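## Task

Set the foam cube down on the desk, open the gripper and take the robot away from it. The robot must not tip over or finish leaning, and the cube has to stay on the desk with nothing from the robot holding it there.

## Robot and tools

ROBOT. A wheeled base that drives straight or turns on the spot (no sideways motion), a lifting column carrying two 6-joint arms with parallel grippers, and a tilting head. Shoulder height S = 0.90 m + column_m. Folded, the robot is 0.73 m long, 0.62 m wide, S + 0.43 m tall, and its front is 0.40 m ahead of the column. A loose object may occasionally get nudged by the scene.

FRAMES. Base frame: origin on the floor under the column, between the drive wheels; x forward, y left, z up. left_hand and right_hand are reported in it: the point where the fingers meet (tips 8 mm further). quat_wxyz maps (0,0,1) to the finger direction; the hand's y axis runs along the opening. The odometry frame is the base frame at scene start; base_odometry heading runs -3.142 to 3.142, left positive.

execute_actions. Argument actions: a list holding one action or none (none just reports state and images). An action may contain:
- base: exactly one relative command, counted from the base's last reported position: translate_m (metres, -3 to 3, forward positive) or rotate_rad (radians, -3.2 to 3.2, counter-clockwise from above positive).
- joints: absolute targets keyed by name: column_m 0 to 0.8 m; head_tilt_rad -0.61 to 1.308 (0 level, positive down); left_/right_joint1_rad -2.879 to 2.879; joint2 0 to 3.141; joint3 0 to 3.019; joint4 -1.692 to 1.57; joint5 -1.57 to 1.57 (positive swings the hand to the robot's right); joint6 -2.094 to 2.094 (positive rolls clockwise seen from behind); left_/right_gripper_m 0 to 0.093 m fingertip gap. Done tolerances: column 0.005, head 0.03, joints 1-6 0.045/0.14/0.09/0.055/0.03/0.035, gripper 0.003.
- speeds: optional caps for that action only, translate_m 0.05 to 0.8 m/s, rotate_rad 0.1 to 1 rad/s (maxima are default). Arms ignore it.
Motions in one action start together. Any action ends by 15 s; a base move needing over 8.667 s is refused. Unknown keys or out-of-range numbers reject the whole call. Omitted joints may still be driving to earlier targets. cameras: list from cam_head_left, cam_head_right, cam_left_wrist, cam_right_wrist, nav_camera, all; omitted/null/["all"] gives every camera, [] none. Once a result reports a stop, further motion calls in the same reply are skipped.

wait: seconds 0 to 10; robot keeps its last command; returns state and images. zoom_image: camera plus region [x0, y0, x1, y1] in pixels (origin top-left, at most 504x504) of that camera's latest full image. finished_scene: scene = current scene number; irreversible, reports success; only call it once the object rests on the desk, released, robot clear.

ARM GEOMETRY. Left joint1 = -1.57 (right +1.57) with joints 5, 6 at 0 puts the arm in a vertical forward plane 0.23 m beside the column. Let a = j2 - 0.35, b = 1.05 + j2 - j3, c = b - j4 (c = 1.57: fingers straight down). Hand ahead = 0.12 + 0.39 sin a + 0.38 cos b + 0.25 cos c; height = S + 0.39 cos a - 0.38 sin b - 0.25 sin c. E.g. j2,j3,j4 = 0.93,0.78,0.14 gives 0.60 m ahead, 0.25 m below S. Real hands sit up to 5 cm lower/closer (12 cm with heavy or far loads); trust reported hand positions (1-3 cm error). Reach about 1 m from shoulder, down to 0.99 m below S. For the floor: fingers down, hand 0.45-0.5 m ahead at column 0.3, then lower the column. Below 0.4 m height the housing blocks hands nearer than 0.45 m; avoid moving arms with column under 0.3.

LOADS, fingers down: 3.2 kg at 0.4 m ahead, 0.3-0.7 m below S; 2 kg to 0.6 m ahead; 1 kg to 0.8 m ahead at 0.3-0.55 m below S; 0.3 kg to 0.6 m ahead from 0.14 above to 0.7 below S. Grip holds 2-6 kg.

GRIPPER. Fingers 7 cm long; outer span is opening +1 cm at tips, +5 cm at base; body 10x7 cm. To grasp, command a gap smaller than the object: off_target is then expected; an opening staying 0.002 m or more above target means something is held. Small joint changes (under 0.03 rad, 0.08 for joints 2-3) may not move; approach gently in 0.05 rad steps from your last target.

RESULTS. base_status/joint_status: done, off_target (resting short, maybe still pushing), contact_stop (base stall or column), time_out, not_followed / "joint command not followed" with cause (safety check withheld arm targets; back those joints off 0.05 rad or move the other arm), limit_stop_at_motor_heat. on_its_own lists uncommanded behaviour; "held at" is a held target. motor_effort: left_wheel, right_wheel in % (bracket = peak). turned_by_wheels vs turned_by_imu differing by over ~4% and 0.05 rad means slip or collision. base_tilt in degrees (forward/right positive, ~1 degree bias). wheel_motors_off = 1 when overload cut the wheels.

COLUMN. Going down it stops (contact_stop) when a hand or held object touches down, and may sink up to 0.15-0.2 m more; it then refuses to go down until raised 0.2 m. Use this to detect placement. A blocked arm keeps pushing; relieve it by sending its reported joint positions as targets.

BASE. Stops only on wheel stall; back off 0.05 m before retrying or turning. Desks 0.30 m up and more than 0.26 m below S can slide over the housing into the column. Pushing hard ~3 s cuts wheel power for 2 s.

AVOID: arms hitting or pressing each other, dropping or knocking objects, hard pushes, long loaded holds (MOTOR HOT at 85 °C, OVER-TEMPERATURE FAULT at 100 °C drops the arm), and tipping the robot.

CAMERAS (504x504). Head pair at 0.91-1.03 m + column_m, tilted by head_tilt_rad, fx about 520. Wrist cameras (fx ~241/259, ~90 degree view) look along the fingers, 0.10 m behind the tips, turned 0.62 rad toward the hand's +x; closed tips at image centre; with fingers down and arm forward they look slightly back toward the robot. nav_camera at the base front, 0.23 m up, looking ahead, fx ~402.

Each tool is called as name(argument=value, ...) on one line, values as JSON.

## Session

execute_actions(actions=[], cameras=["cam_head_left","nav_camera"])

Scene clock: 0.00 s.
base_odometry: x=+0.000 y=+0.000 heading=+0.000 (m, m, rad; odometry frame)
turned_by_wheels: +0.000 (rad since the last result)
turned_by_imu: +0.000 (rad since the last result)
base_tilt: forward=-0.4 right=+0.6 (deg)
base_status: not commanded
joint_positions: column_m=+0.553 head_tilt_rad=+0.875 left_joint1_rad=-1.579 left_joint2_rad=+0.863 left_joint3_rad=+0.412 left_joint4_rad=-0.945 left_joint5_rad=-0.049 left_joint6_rad=+0.031 left_gripper_m=+0.094 right_joint1_rad=+1.575 right_joint2_rad=+0.887 right_joint3_rad=+0.419 right_joint4_rad=-0.914 right_joint5_rad=+0.000 right_joint6_rad=-0.033 right_gripper_m=+0.094
joint_status: not commanded
wheel_motors_off: 0
motor_effort: left_wheel=+5 right_wheel=+3 (%)
left_hand: x=+0.1538 y=+0.2312 z=+1.2507 quat_wxyz=(+0.423, -0.028, -0.906, -0.013) (m; base frame)
right_hand: x=+0.1574 y=-0.2244 z=+1.2429 quat_wxyz=(+0.416, +0.017, -0.909, -0.008) (m; base frame)
pictures: cam_head_left, nav_camera
Images, in order (width x height): cam_head_left 504x504, nav_camera 504x504.

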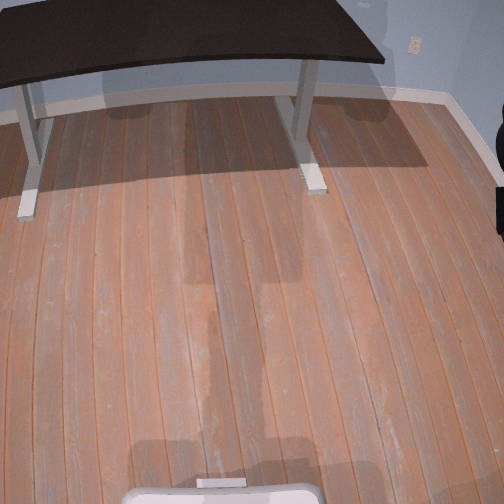

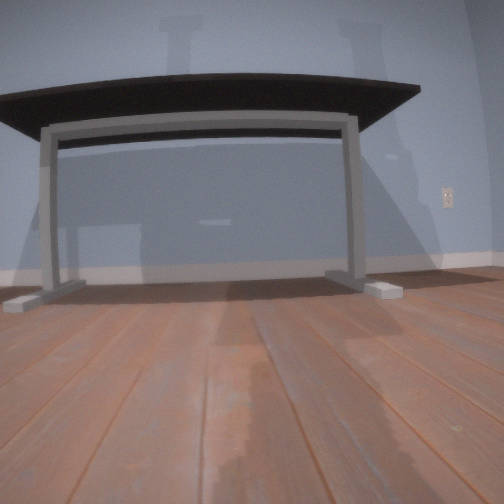

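execute_actions(actions=[{"base":{"rotate_rad":-2.0},"joints":{"head_tilt_rad":0.5}}], cameras=["cam_head_left","nav_camera"])

Scene clock: 3.73 s.
base_odometry: x=+0.000 y=+0.000 heading=-1.999 (m, m, rad; odometry frame)
turned_by_wheels: -1.999 (rad since the last result)
turned_by_imu: -2.029 (rad since the last result)
base_tilt: forward=-0.3 right=+0.6 (deg)
base_status: done
joint_positions: column_m=+0.553 head_tilt_rad=+0.518 left_joint1_rad=-1.579 left_joint2_rad=+0.863 left_joint3_rad=+0.412 left_joint4_rad=-0.945 left_joint5_rad=-0.049 left_joint6_rad=+0.031 left_gripper_m=+0.094 right_joint1_rad=+1.575 right_joint2_rad=+0.887 right_joint3_rad=+0.419 right_joint4_rad=-0.914 right_joint5_rad=+0.000 right_joint6_rad=-0.033 right_gripper_m=+0.094
joint_status: all done
wheel_motors_off: 0
motor_effort: left_wheel=+5(45) right_wheel=-4(29) (%)
left_hand: x=+0.1538 y=+0.2312 z=+1.2507 quat_wxyz=(+0.423, -0.028, -0.906, -0.013) (m; base frame)
right_hand: x=+0.1574 y=-0.2244 z=+1.2429 quat_wxyz=(+0.416, +0.017, -0.909, -0.008) (m; base frame)
pictures: cam_head_left, nav_camera
Images, in order (width x height): cam_head_left 504x504, nav_camera 504x504.

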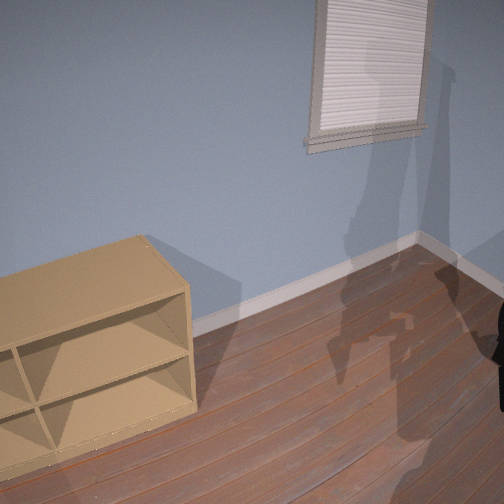

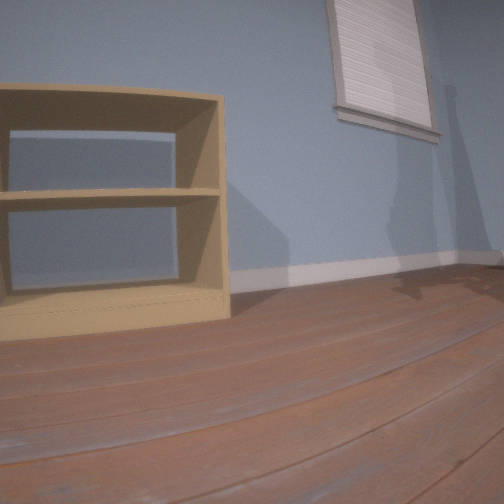

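execute_actions(actions=[{"base":{"rotate_rad":-2.0}}], cameras=["cam_head_left","nav_camera"])

Scene clock: 7.47 s.
base_odometry: x=+0.000 y=+0.000 heading=+2.285 (m, m, rad; odometry frame)
turned_by_wheels: -1.999 (rad since the last result)
turned_by_imu: -2.033 (rad since the last result)
base_tilt: forward=-0.4 right=+0.7 (deg)
base_status: done
joint_positions: column_m=+0.553 head_tilt_rad=+0.518 left_joint1_rad=-1.579 left_joint2_rad=+0.863 left_joint3_rad=+0.412 left_joint4_rad=-0.945 left_joint5_rad=-0.049 left_joint6_rad=+0.031 left_gripper_m=+0.094 right_joint1_rad=+1.575 right_joint2_rad=+0.887 right_joint3_rad=+0.419 right_joint4_rad=-0.914 right_joint5_rad=+0.000 right_joint6_rad=-0.033 right_gripper_m=+0.094
joint_status: not commanded
wheel_motors_off: 0
motor_effort: left_wheel=+5(30) right_wheel=-5(26) (%)
left_hand: x=+0.1538 y=+0.2312 z=+1.2507 quat_wxyz=(+0.423, -0.028, -0.906, -0.013) (m; base frame)
right_hand: x=+0.1574 y=-0.2244 z=+1.2429 quat_wxyz=(+0.416, +0.017, -0.909, -0.008) (m; base frame)
pictures: cam_head_left, nav_camera
Images, in order (width x height): cam_head_left 504x504, nav_camera 504x504.

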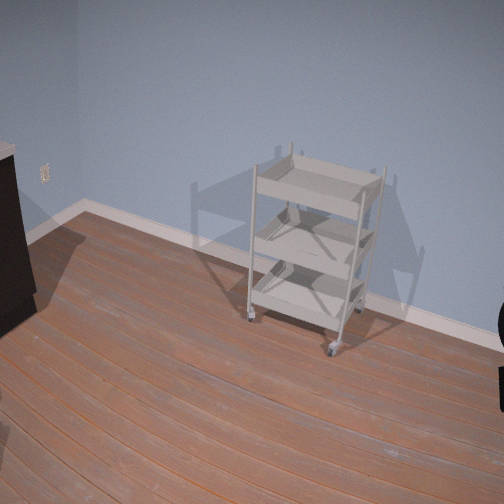

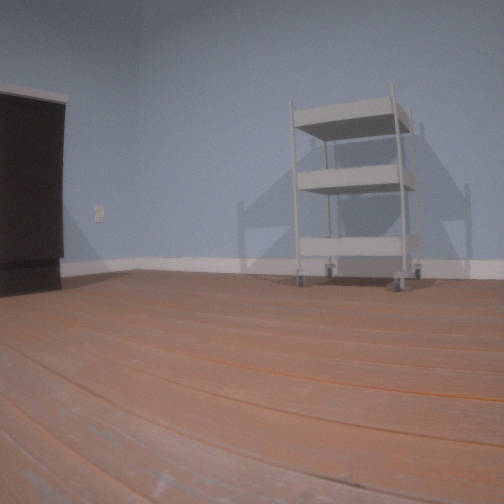

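execute_actions(actions=[{"base":{"rotate_rad":0.8}}], cameras=["cam_head_left","nav_camera"])

Scene clock: 9.87 s.
base_odometry: x=+0.000 y=+0.000 heading=+3.084 (m, m, rad; odometry frame)
turned_by_wheels: +0.798 (rad since the last result)
turned_by_imu: +0.814 (rad since the last result)
base_tilt: forward=-0.4 right=+0.7 (deg)
base_status: done
joint_positions: column_m=+0.553 head_tilt_rad=+0.518 left_joint1_rad=-1.579 left_joint2_rad=+0.863 left_joint3_rad=+0.412 left_joint4_rad=-0.945 left_joint5_rad=-0.049 left_joint6_rad=+0.031 left_gripper_m=+0.094 right_joint1_rad=+1.575 right_joint2_rad=+0.887 right_joint3_rad=+0.420 right_joint4_rad=-0.914 right_joint5_rad=+0.000 right_joint6_rad=-0.033 right_gripper_m=+0.094
joint_status: not commanded
wheel_motors_off: 0
motor_effort: left_wheel=+0(26) right_wheel=+2(27) (%)
left_hand: x=+0.1538 y=+0.2312 z=+1.2507 quat_wxyz=(+0.423, -0.028, -0.906, -0.013) (m; base frame)
right_hand: x=+0.1576 y=-0.2244 z=+1.2429 quat_wxyz=(+0.415, +0.017, -0.909, -0.008) (m; base frame)
pictures: cam_head_left, nav_camera
Images, in order (width x height): cam_head_left 504x504, nav_camera 504x504.

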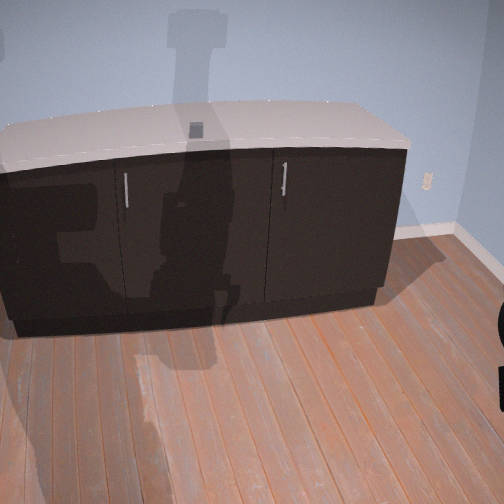

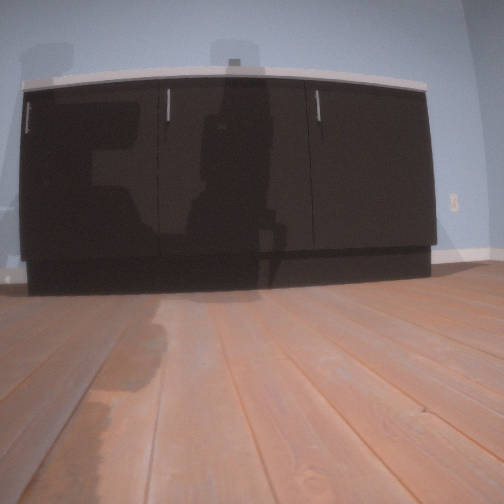

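execute_actions(actions=[{"base":{"translate_m":1.0},"joints":{"column_m":0.8,"head_tilt_rad":0.7}}], cameras=["cam_head_left","nav_camera"])

Scene clock: 13.90 s.
base_odometry: x=-0.998 y=+0.058 heading=+3.083 (m, m, rad; odometry frame)
turned_by_wheels: -0.001 (rad since the last result)
turned_by_imu: +0.000 (rad since the last result)
base_tilt: forward=-0.3 right=+0.6 (deg)
base_status: done
joint_positions: column_m=+0.799 head_tilt_rad=+0.703 left_joint1_rad=-1.579 left_joint2_rad=+0.863 left_joint3_rad=+0.414 left_joint4_rad=-0.945 left_joint5_rad=-0.049 left_joint6_rad=+0.031 left_gripper_m=+0.094 right_joint1_rad=+1.575 right_joint2_rad=+0.887 right_joint3_rad=+0.420 right_joint4_rad=-0.914 right_joint5_rad=+0.000 right_joint6_rad=-0.033 right_gripper_m=+0.094
joint_status: all done
joint sent to its limit — the command would take column_m past its upper limit, so that joint was sent only as far as its limit.
wheel_motors_off: 0
motor_effort: left_wheel=-2(51) right_wheel=+2(54) (%)
left_hand: x=+0.1544 y=+0.2312 z=+1.4965 quat_wxyz=(+0.422, -0.028, -0.906, -0.013) (m; base frame)
right_hand: x=+0.1579 y=-0.2244 z=+1.4887 quat_wxyz=(+0.415, +0.017, -0.909, -0.008) (m; base frame)
pictures: cam_head_left, nav_camera
Images, in order (width x height): cam_head_left 504x504, nav_camera 504x504.

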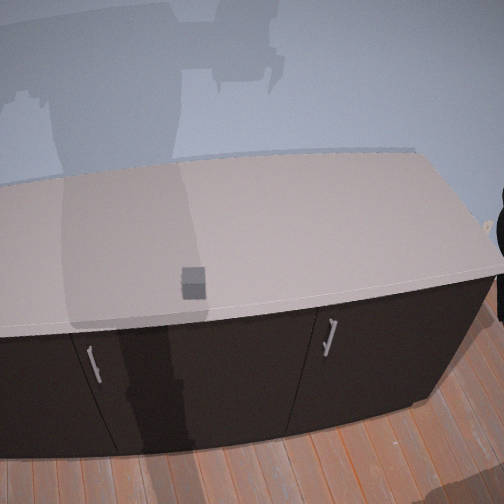

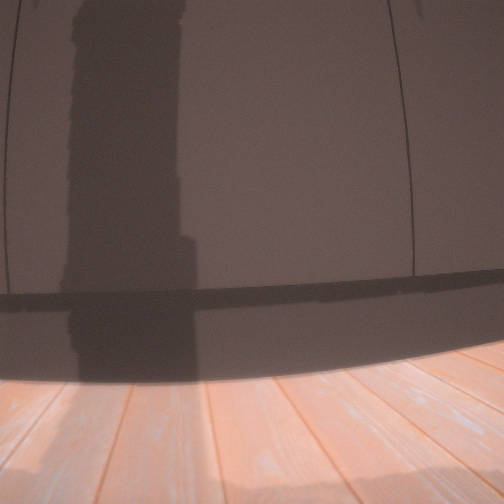

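execute_actions(actions=[{"base":{"translate_m":0.4},"joints":{"left_joint2_rad":1.35,"left_joint3_rad":1.5,"left_joint4_rad":-0.67,"left_joint5_rad":0,"left_joint6_rad":0,"head_tilt_rad":1.0}}], cameras=["cam_head_left","cam_left_wrist"])

Scene clock: 16.77 s.
base_odometry: x=-1.397 y=+0.082 heading=+3.082 (m, m, rad; odometry frame)
turned_by_wheels: -0.001 (rad since the last result)
turned_by_imu: +0.000 (rad since the last result)
base_tilt: forward=-0.3 right=+0.8 (deg)
base_status: done
joint_positions: column_m=+0.799 head_tilt_rad=+1.000 left_joint1_rad=-1.579 left_joint2_rad=+1.351 left_joint3_rad=+1.491 left_joint4_rad=-0.672 left_joint5_rad=-0.004 left_joint6_rad=+0.005 left_gripper_m=+0.094 right_joint1_rad=+1.575 right_joint2_rad=+0.887 right_joint3_rad=+0.420 right_joint4_rad=-0.914 right_joint5_rad=+0.000 right_joint6_rad=-0.033 right_gripper_m=+0.094
joint_status: all done
wheel_motors_off: 0
motor_effort: left_wheel=-2(48) right_wheel=+2(41) (%)
left_hand: x=+0.6819 y=+0.2202 z=+1.3606 quat_wxyz=(+0.004, -0.005, -1.000, +0.002) (m; base frame)
right_hand: x=+0.1576 y=-0.2244 z=+1.4888 quat_wxyz=(+0.415, +0.017, -0.909, -0.008) (m; base frame)
pictures: cam_head_left, cam_left_wrist
Images, in order (width x height): cam_head_left 504x504, cam_left_wrist 504x504.

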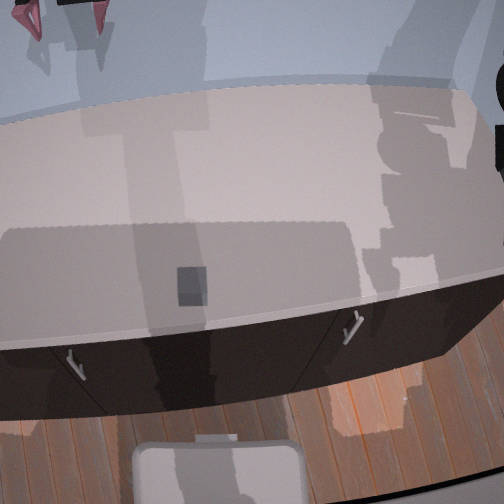

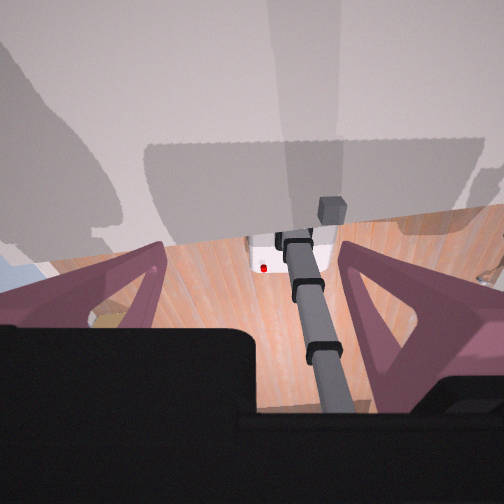

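execute_actions(actions=[{"base":{"rotate_rad":-0.3},"joints":{"left_joint2_rad":1.15,"left_joint3_rad":1.0,"left_joint4_rad":-0.37,"column_m":0.5}}], cameras=["cam_head_left","cam_left_wrist"])

Scene clock: 21.63 s.
base_odometry: x=-1.398 y=+0.082 heading=+2.783 (m, m, rad; odometry frame)
turned_by_wheels: -0.299 (rad since the last result)
turned_by_imu: -0.300 (rad since the last result)
base_tilt: forward=-0.3 right=+0.6 (deg)
base_status: done
joint_positions: column_m=+0.500 head_tilt_rad=+1.000 left_joint1_rad=-1.580 left_joint2_rad=+1.134 left_joint3_rad=+0.998 left_joint4_rad=-0.377 left_joint5_rad=-0.002 left_joint6_rad=+0.005 left_gripper_m=+0.094 right_joint1_rad=+1.575 right_joint2_rad=+0.887 right_joint3_rad=+0.419 right_joint4_rad=-0.914 right_joint5_rad=+0.000 right_joint6_rad=-0.033 right_gripper_m=+0.094
joint_status: all done
wheel_motors_off: 0
motor_effort: left_wheel=+6(40) right_wheel=-4(48) (%)
left_hand: x=+0.5434 y=+0.2202 z=+1.0741 quat_wxyz=(-0.005, -0.005, -1.000, +0.003) (m; base frame)
right_hand: x=+0.1574 y=-0.2244 z=+1.1901 quat_wxyz=(+0.416, +0.017, -0.909, -0.008) (m; base frame)
pictures: cam_head_left, cam_left_wrist
Images, in order (width x height): cam_head_left 504x504, cam_left_wrist 504x504.

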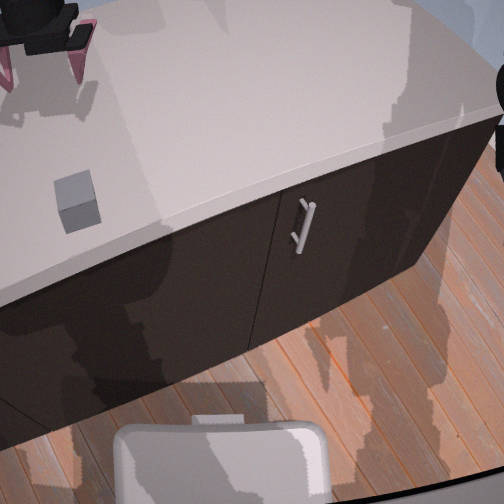

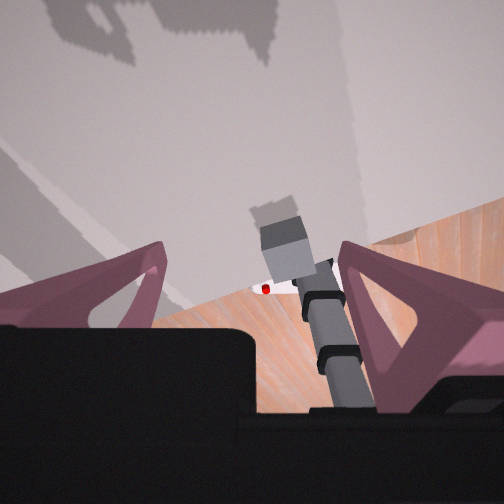

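Cube is slightly nearer and right; back up a little and lower.

execute_actions(actions=[{"base":{"translate_m":-0.07},"joints":{"column_m":0.4,"left_joint1_rad":-1.65}}], cameras=["cam_left_wrist"])

Scene clock: 23.70 s.
base_odometry: x=-1.332 y=+0.058 heading=+2.782 (m, m, rad; odometry frame)
turned_by_wheels: -0.001 (rad since the last result)
turned_by_imu: +0.000 (rad since the last result)
base_tilt: forward=-0.4 right=+0.5 (deg)
base_status: done
joint_positions: column_m=+0.400 head_tilt_rad=+1.001 left_joint1_rad=-1.655 left_joint2_rad=+1.134 left_joint3_rad=+0.997 left_joint4_rad=-0.376 left_joint5_rad=-0.002 left_joint6_rad=+0.005 left_gripper_m=+0.094 right_joint1_rad=+1.575 right_joint2_rad=+0.887 right_joint3_rad=+0.417 right_joint4_rad=-0.914 right_joint5_rad=+0.000 right_joint6_rad=-0.033 right_gripper_m=+0.094
joint_status: all done
wheel_motors_off: 0
motor_effort: left_wheel=-2(55) right_wheel=+1(61) (%)
left_hand: x=+0.5423 y=+0.1812 z=+0.9757 quat_wxyz=(-0.005, -0.023, -0.999, +0.036) (m; base frame)
right_hand: x=+0.1560 y=-0.2244 z=+1.0905 quat_wxyz=(+0.417, +0.017, -0.909, -0.008) (m; base frame)
pictures: cam_left_wrist
Images, in order (width x height): cam_left_wrist 504x504.

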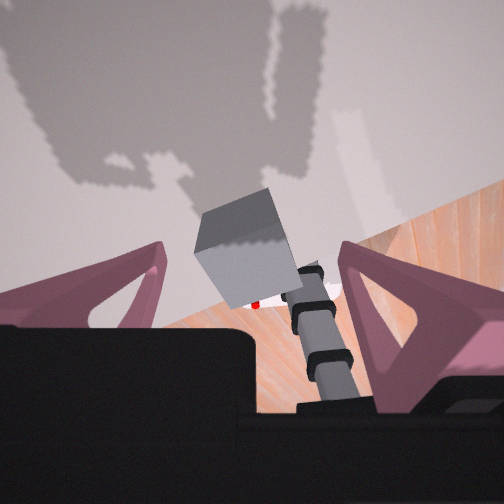

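execute_actions(actions=[{"joints":{"column_m":0.35}}], cameras=[])

execute_actions(actions=[{"joints":{"left_gripper_m":0.02}}], cameras=[])

execute_actions(actions=[{"base":{"translate_m":-0.4},"joints":{"column_m":0.5}}], cameras=[])

execute_actions(actions=[{"base":{"rotate_rad":-2.8}}], cameras=[])

execute_actions(actions=[{"base":{"translate_m":1.45}}], cameras=["cam_head_left"])

Scene clock: 25.23 s.
base_odometry: x=-1.332 y=+0.058 heading=+2.782 (m, m, rad; odometry frame)
turned_by_wheels: +0.000 (rad since the last result)
turned_by_imu: +0.001 (rad since the last result)
base_tilt: forward=-0.4 right=+0.7 (deg)
base_status: not commanded
joint_positions: column_m=+0.350 head_tilt_rad=+1.001 left_joint1_rad=-1.655 left_joint2_rad=+1.134 left_joint3_rad=+0.997 left_joint4_rad=-0.376 left_joint5_rad=-0.002 left_joint6_rad=+0.003 left_gripper_m=+0.094 right_joint1_rad=+1.575 right_joint2_rad=+0.887 right_joint3_rad=+0.417 right_joint4_rad=-0.914 right_joint5_rad=+0.000 right_joint6_rad=-0.033 right_gripper_m=+0.094
joint_status: all done
wheel_motors_off: 0
motor_effort: left_wheel=-3(3) right_wheel=-2(0) (%)
left_hand: x=+0.5423 y=+0.1812 z=+0.9257 quat_wxyz=(-0.005, -0.022, -0.999, +0.036) (m; base frame)
right_hand: x=+0.1560 y=-0.2244 z=+1.0406 quat_wxyz=(+0.417, +0.017, -0.909, -0.008) (m; base frame)
pictures: none
No camera images: the call's "cameras" was empty. Leave "cameras" out to get every camera's image.

Scene clock: 25.90 s.
base_odometry: x=-1.332 y=+0.058 heading=+2.782 (m, m, rad; odometry frame)
turned_by_wheels: +0.000 (rad since the last result)
turned_by_imu: +0.000 (rad since the last result)
base_tilt: forward=-0.3 right=+0.8 (deg)
base_status: not commanded
joint_positions: column_m=+0.350 head_tilt_rad=+1.001 left_joint1_rad=-1.655 left_joint2_rad=+1.134 left_joint3_rad=+0.997 left_joint4_rad=-0.376 left_joint5_rad=-0.002 left_joint6_rad=+0.003 left_gripper_m=+0.049 right_joint1_rad=+1.575 right_joint2_rad=+0.887 right_joint3_rad=+0.417 right_joint4_rad=-0.914 right_joint5_rad=+0.000 right_joint6_rad=-0.033 right_gripper_m=+0.094
joint_status: left_gripper_m off_target (ended at +0.049, target +0.020)
wheel_motors_off: 0
motor_effort: left_wheel=-3(3) right_wheel=+1(2) (%)
left_hand: x=+0.5424 y=+0.1817 z=+0.9256 quat_wxyz=(-0.005, -0.022, -0.999, +0.035) (m; base frame)
right_hand: x=+0.1560 y=-0.2244 z=+1.0406 quat_wxyz=(+0.417, +0.017, -0.909, -0.008) (m; base frame)
pictures: none
No camera images: the call's "cameras" was empty. Leave "cameras" out to get every camera's image.

Scene clock: 28.43 s.
base_odometry: x=-0.958 y=-0.083 heading=+2.782 (m, m, rad; odometry frame)
turned_by_wheels: +0.000 (rad since the last result)
turned_by_imu: +0.001 (rad since the last result)
base_tilt: forward=-0.3 right=+0.5 (deg)
base_status: done
joint_positions: column_m=+0.500 head_tilt_rad=+1.001 left_joint1_rad=-1.654 left_joint2_rad=+1.134 left_joint3_rad=+0.996 left_joint4_rad=-0.376 left_joint5_rad=-0.002 left_joint6_rad=+0.003 left_gripper_m=+0.049 right_joint1_rad=+1.575 right_joint2_rad=+0.887 right_joint3_rad=+0.417 right_joint4_rad=-0.914 right_joint5_rad=+0.000 right_joint6_rad=-0.033 right_gripper_m=+0.094
joint_status: all done
wheel_motors_off: 0
motor_effort: left_wheel=+0(65) right_wheel=+1(35) (%)
left_hand: x=+0.5420 y=+0.1819 z=+1.0754 quat_wxyz=(-0.005, -0.022, -0.999, +0.035) (m; base frame)
right_hand: x=+0.1560 y=-0.2244 z=+1.1904 quat_wxyz=(+0.417, +0.017, -0.909, -0.008) (m; base frame)
pictures: none
No camera images: the call's "cameras" was empty. Leave "cameras" out to get every camera's image.

Scene clock: 32.73 s.
base_odometry: x=-0.958 y=-0.083 heading=-0.018 (m, m, rad; odometry frame)
turned_by_wheels: -2.799 (rad since the last result)
turned_by_imu: -2.843 (rad since the last result)
base_tilt: forward=-0.3 right=+0.7 (deg)
base_status: done
joint_positions: column_m=+0.500 head_tilt_rad=+1.001 left_joint1_rad=-1.651 left_joint2_rad=+1.134 left_joint3_rad=+0.996 left_joint4_rad=-0.376 left_joint5_rad=-0.002 left_joint6_rad=+0.003 left_gripper_m=+0.049 right_joint1_rad=+1.575 right_joint2_rad=+0.887 right_joint3_rad=+0.420 right_joint4_rad=-0.914 right_joint5_rad=+0.000 right_joint6_rad=-0.033 right_gripper_m=+0.094
joint_status: not commanded
wheel_motors_off: 0
motor_effort: left_wheel=+5(58) right_wheel=-4(44) (%)
left_hand: x=+0.5421 y=+0.1835 z=+1.0753 quat_wxyz=(-0.005, -0.021, -0.999, +0.034) (m; base frame)
right_hand: x=+0.1576 y=-0.2244 z=+1.1899 quat_wxyz=(+0.415, +0.017, -0.909, -0.008) (m; base frame)
pictures: none
No camera images: the call's "cameras" was empty. Leave "cameras" out to get every camera's image.

Scene clock: 36.67 s.
base_odometry: x=+0.492 y=-0.109 heading=-0.018 (m, m, rad; odometry frame)
turned_by_wheels: -0.001 (rad since the last result)
turned_by_imu: +0.000 (rad since the last result)
base_tilt: forward=-0.4 right=+0.6 (deg)
base_status: done
joint_positions: column_m=+0.500 head_tilt_rad=+1.001 left_joint1_rad=-1.651 left_joint2_rad=+1.134 left_joint3_rad=+0.996 left_joint4_rad=-0.376 left_joint5_rad=-0.002 left_joint6_rad=+0.003 left_gripper_m=+0.049 right_joint1_rad=+1.575 right_joint2_rad=+0.887 right_joint3_rad=+0.420 right_joint4_rad=-0.914 right_joint5_rad=+0.000 right_joint6_rad=-0.033 right_gripper_m=+0.094
joint_status: not commanded
wheel_motors_off: 0
motor_effort: left_wheel=-1(64) right_wheel=+2(46) (%)
left_hand: x=+0.5421 y=+0.1835 z=+1.0753 quat_wxyz=(-0.005, -0.021, -0.999, +0.034) (m; base frame)
right_hand: x=+0.1576 y=-0.2244 z=+1.1899 quat_wxyz=(+0.415, +0.017, -0.909, -0.008) (m; base frame)
pictures: cam_head_left
Images, in order (width x height): cam_head_left 504x504.

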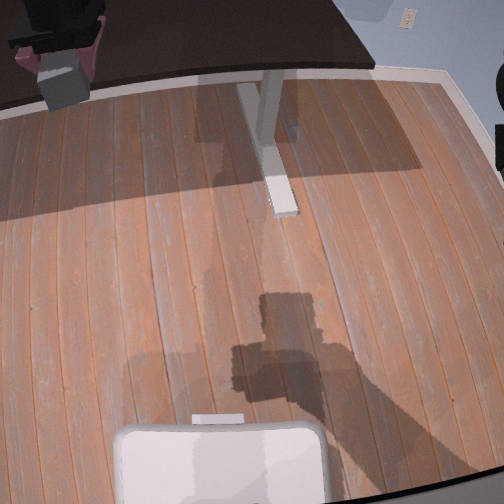

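execute_actions(actions=[{"base":{"translate_m":0.5},"joints":{"column_m":0.22}}], cameras=["cam_head_left"])

Scene clock: 40.97 s.
base_odometry: x=+0.992 y=-0.119 heading=-0.018 (m, m, rad; odometry frame)
turned_by_wheels: +0.000 (rad since the last result)
turned_by_imu: +0.001 (rad since the last result)
base_tilt: forward=-0.3 right=+0.7 (deg)
base_status: done
joint_positions: column_m=+0.220 head_tilt_rad=+1.001 left_joint1_rad=-1.651 left_joint2_rad=+1.134 left_joint3_rad=+0.998 left_joint4_rad=-0.375 left_joint5_rad=-0.002 left_joint6_rad=+0.003 left_gripper_m=+0.049 right_joint1_rad=+1.575 right_joint2_rad=+0.886 right_joint3_rad=+0.420 right_joint4_rad=-0.914 right_joint5_rad=+0.000 right_joint6_rad=-0.033 right_gripper_m=+0.094
joint_status: all done
wheel_motors_off: 0
motor_effort: left_wheel=+0(42) right_wheel=+2(34) (%)
left_hand: x=+0.5429 y=+0.1835 z=+0.7954 quat_wxyz=(-0.006, -0.021, -0.999, +0.034) (m; base frame)
right_hand: x=+0.1579 y=-0.2244 z=+0.9100 quat_wxyz=(+0.415, +0.017, -0.910, -0.008) (m; base frame)
pictures: cam_head_left
Images, in order (width x height): cam_head_left 504x504.

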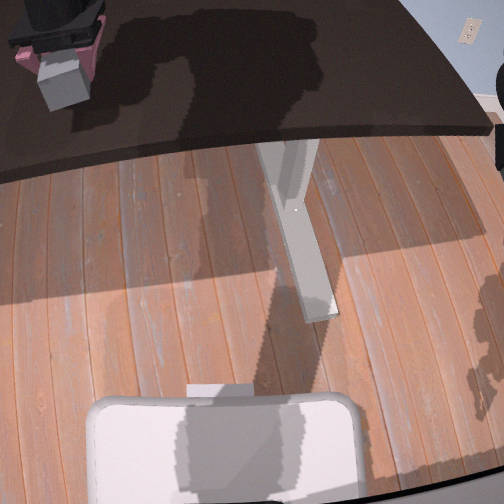

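execute_actions(actions=[{"joints":{"left_gripper_m":0.09}}], cameras=[])

execute_actions(actions=[{"base":{"translate_m":-0.4},"joints":{"column_m":0.4}}], cameras=[])

finished_scene(scene=1)

Scene clock: 42.00 s.
base_odometry: x=+0.992 y=-0.119 heading=-0.018 (m, m, rad; odometry frame)
turned_by_wheels: +0.000 (rad since the last result)
turned_by_imu: +0.000 (rad since the last result)
base_tilt: forward=-0.4 right=+0.7 (deg)
base_status: not commanded
joint_positions: column_m=+0.220 head_tilt_rad=+1.001 left_joint1_rad=-1.651 left_joint2_rad=+1.134 left_joint3_rad=+0.998 left_joint4_rad=-0.375 left_joint5_rad=-0.002 left_joint6_rad=+0.003 left_gripper_m=+0.090 right_joint1_rad=+1.575 right_joint2_rad=+0.886 right_joint3_rad=+0.420 right_joint4_rad=-0.914 right_joint5_rad=+0.000 right_joint6_rad=-0.033 right_gripper_m=+0.094
joint_status: all done
wheel_motors_off: 0
motor_effort: left_wheel=+0(0) right_wheel=+2(1) (%)
left_hand: x=+0.5429 y=+0.1835 z=+0.7954 quat_wxyz=(-0.006, -0.021, -0.999, +0.034) (m; base frame)
right_hand: x=+0.1579 y=-0.2244 z=+0.9100 quat_wxyz=(+0.415, +0.017, -0.910, -0.008) (m; base frame)
pictures: none
No camera images: the call's "cameras" was empty. Leave "cameras" out to get every camera's image.

Scene clock: 44.93 s.
base_odometry: x=+0.592 y=-0.111 heading=-0.018 (m, m, rad; odometry frame)
turned_by_wheels: +0.000 (rad since the last result)
turned_by_imu: +0.002 (rad since the last result)
base_tilt: forward=-0.3 right=+0.7 (deg)
base_status: done
joint_positions: column_m=+0.400 head_tilt_rad=+1.001 left_joint1_rad=-1.651 left_joint2_rad=+1.134 left_joint3_rad=+0.997 left_joint4_rad=-0.375 left_joint5_rad=-0.002 left_joint6_rad=+0.003 left_gripper_m=+0.090 right_joint1_rad=+1.575 right_joint2_rad=+0.886 right_joint3_rad=+0.417 right_joint4_rad=-0.914 right_joint5_rad=+0.000 right_joint6_rad=-0.033 right_gripper_m=+0.094
joint_status: all done
wheel_motors_off: 0
motor_effort: left_wheel=-1(56) right_wheel=-5(35) (%)
left_hand: x=+0.5425 y=+0.1835 z=+0.9752 quat_wxyz=(-0.006, -0.021, -0.999, +0.034) (m; base frame)
right_hand: x=+0.1566 y=-0.2244 z=+1.0903 quat_wxyz=(+0.416, +0.017, -0.909, -0.008) (m; base frame)
pictures: none
No camera images: the call's "cameras" was empty. Leave "cameras" out to get every camera's image.

The scene is finished: the task was done.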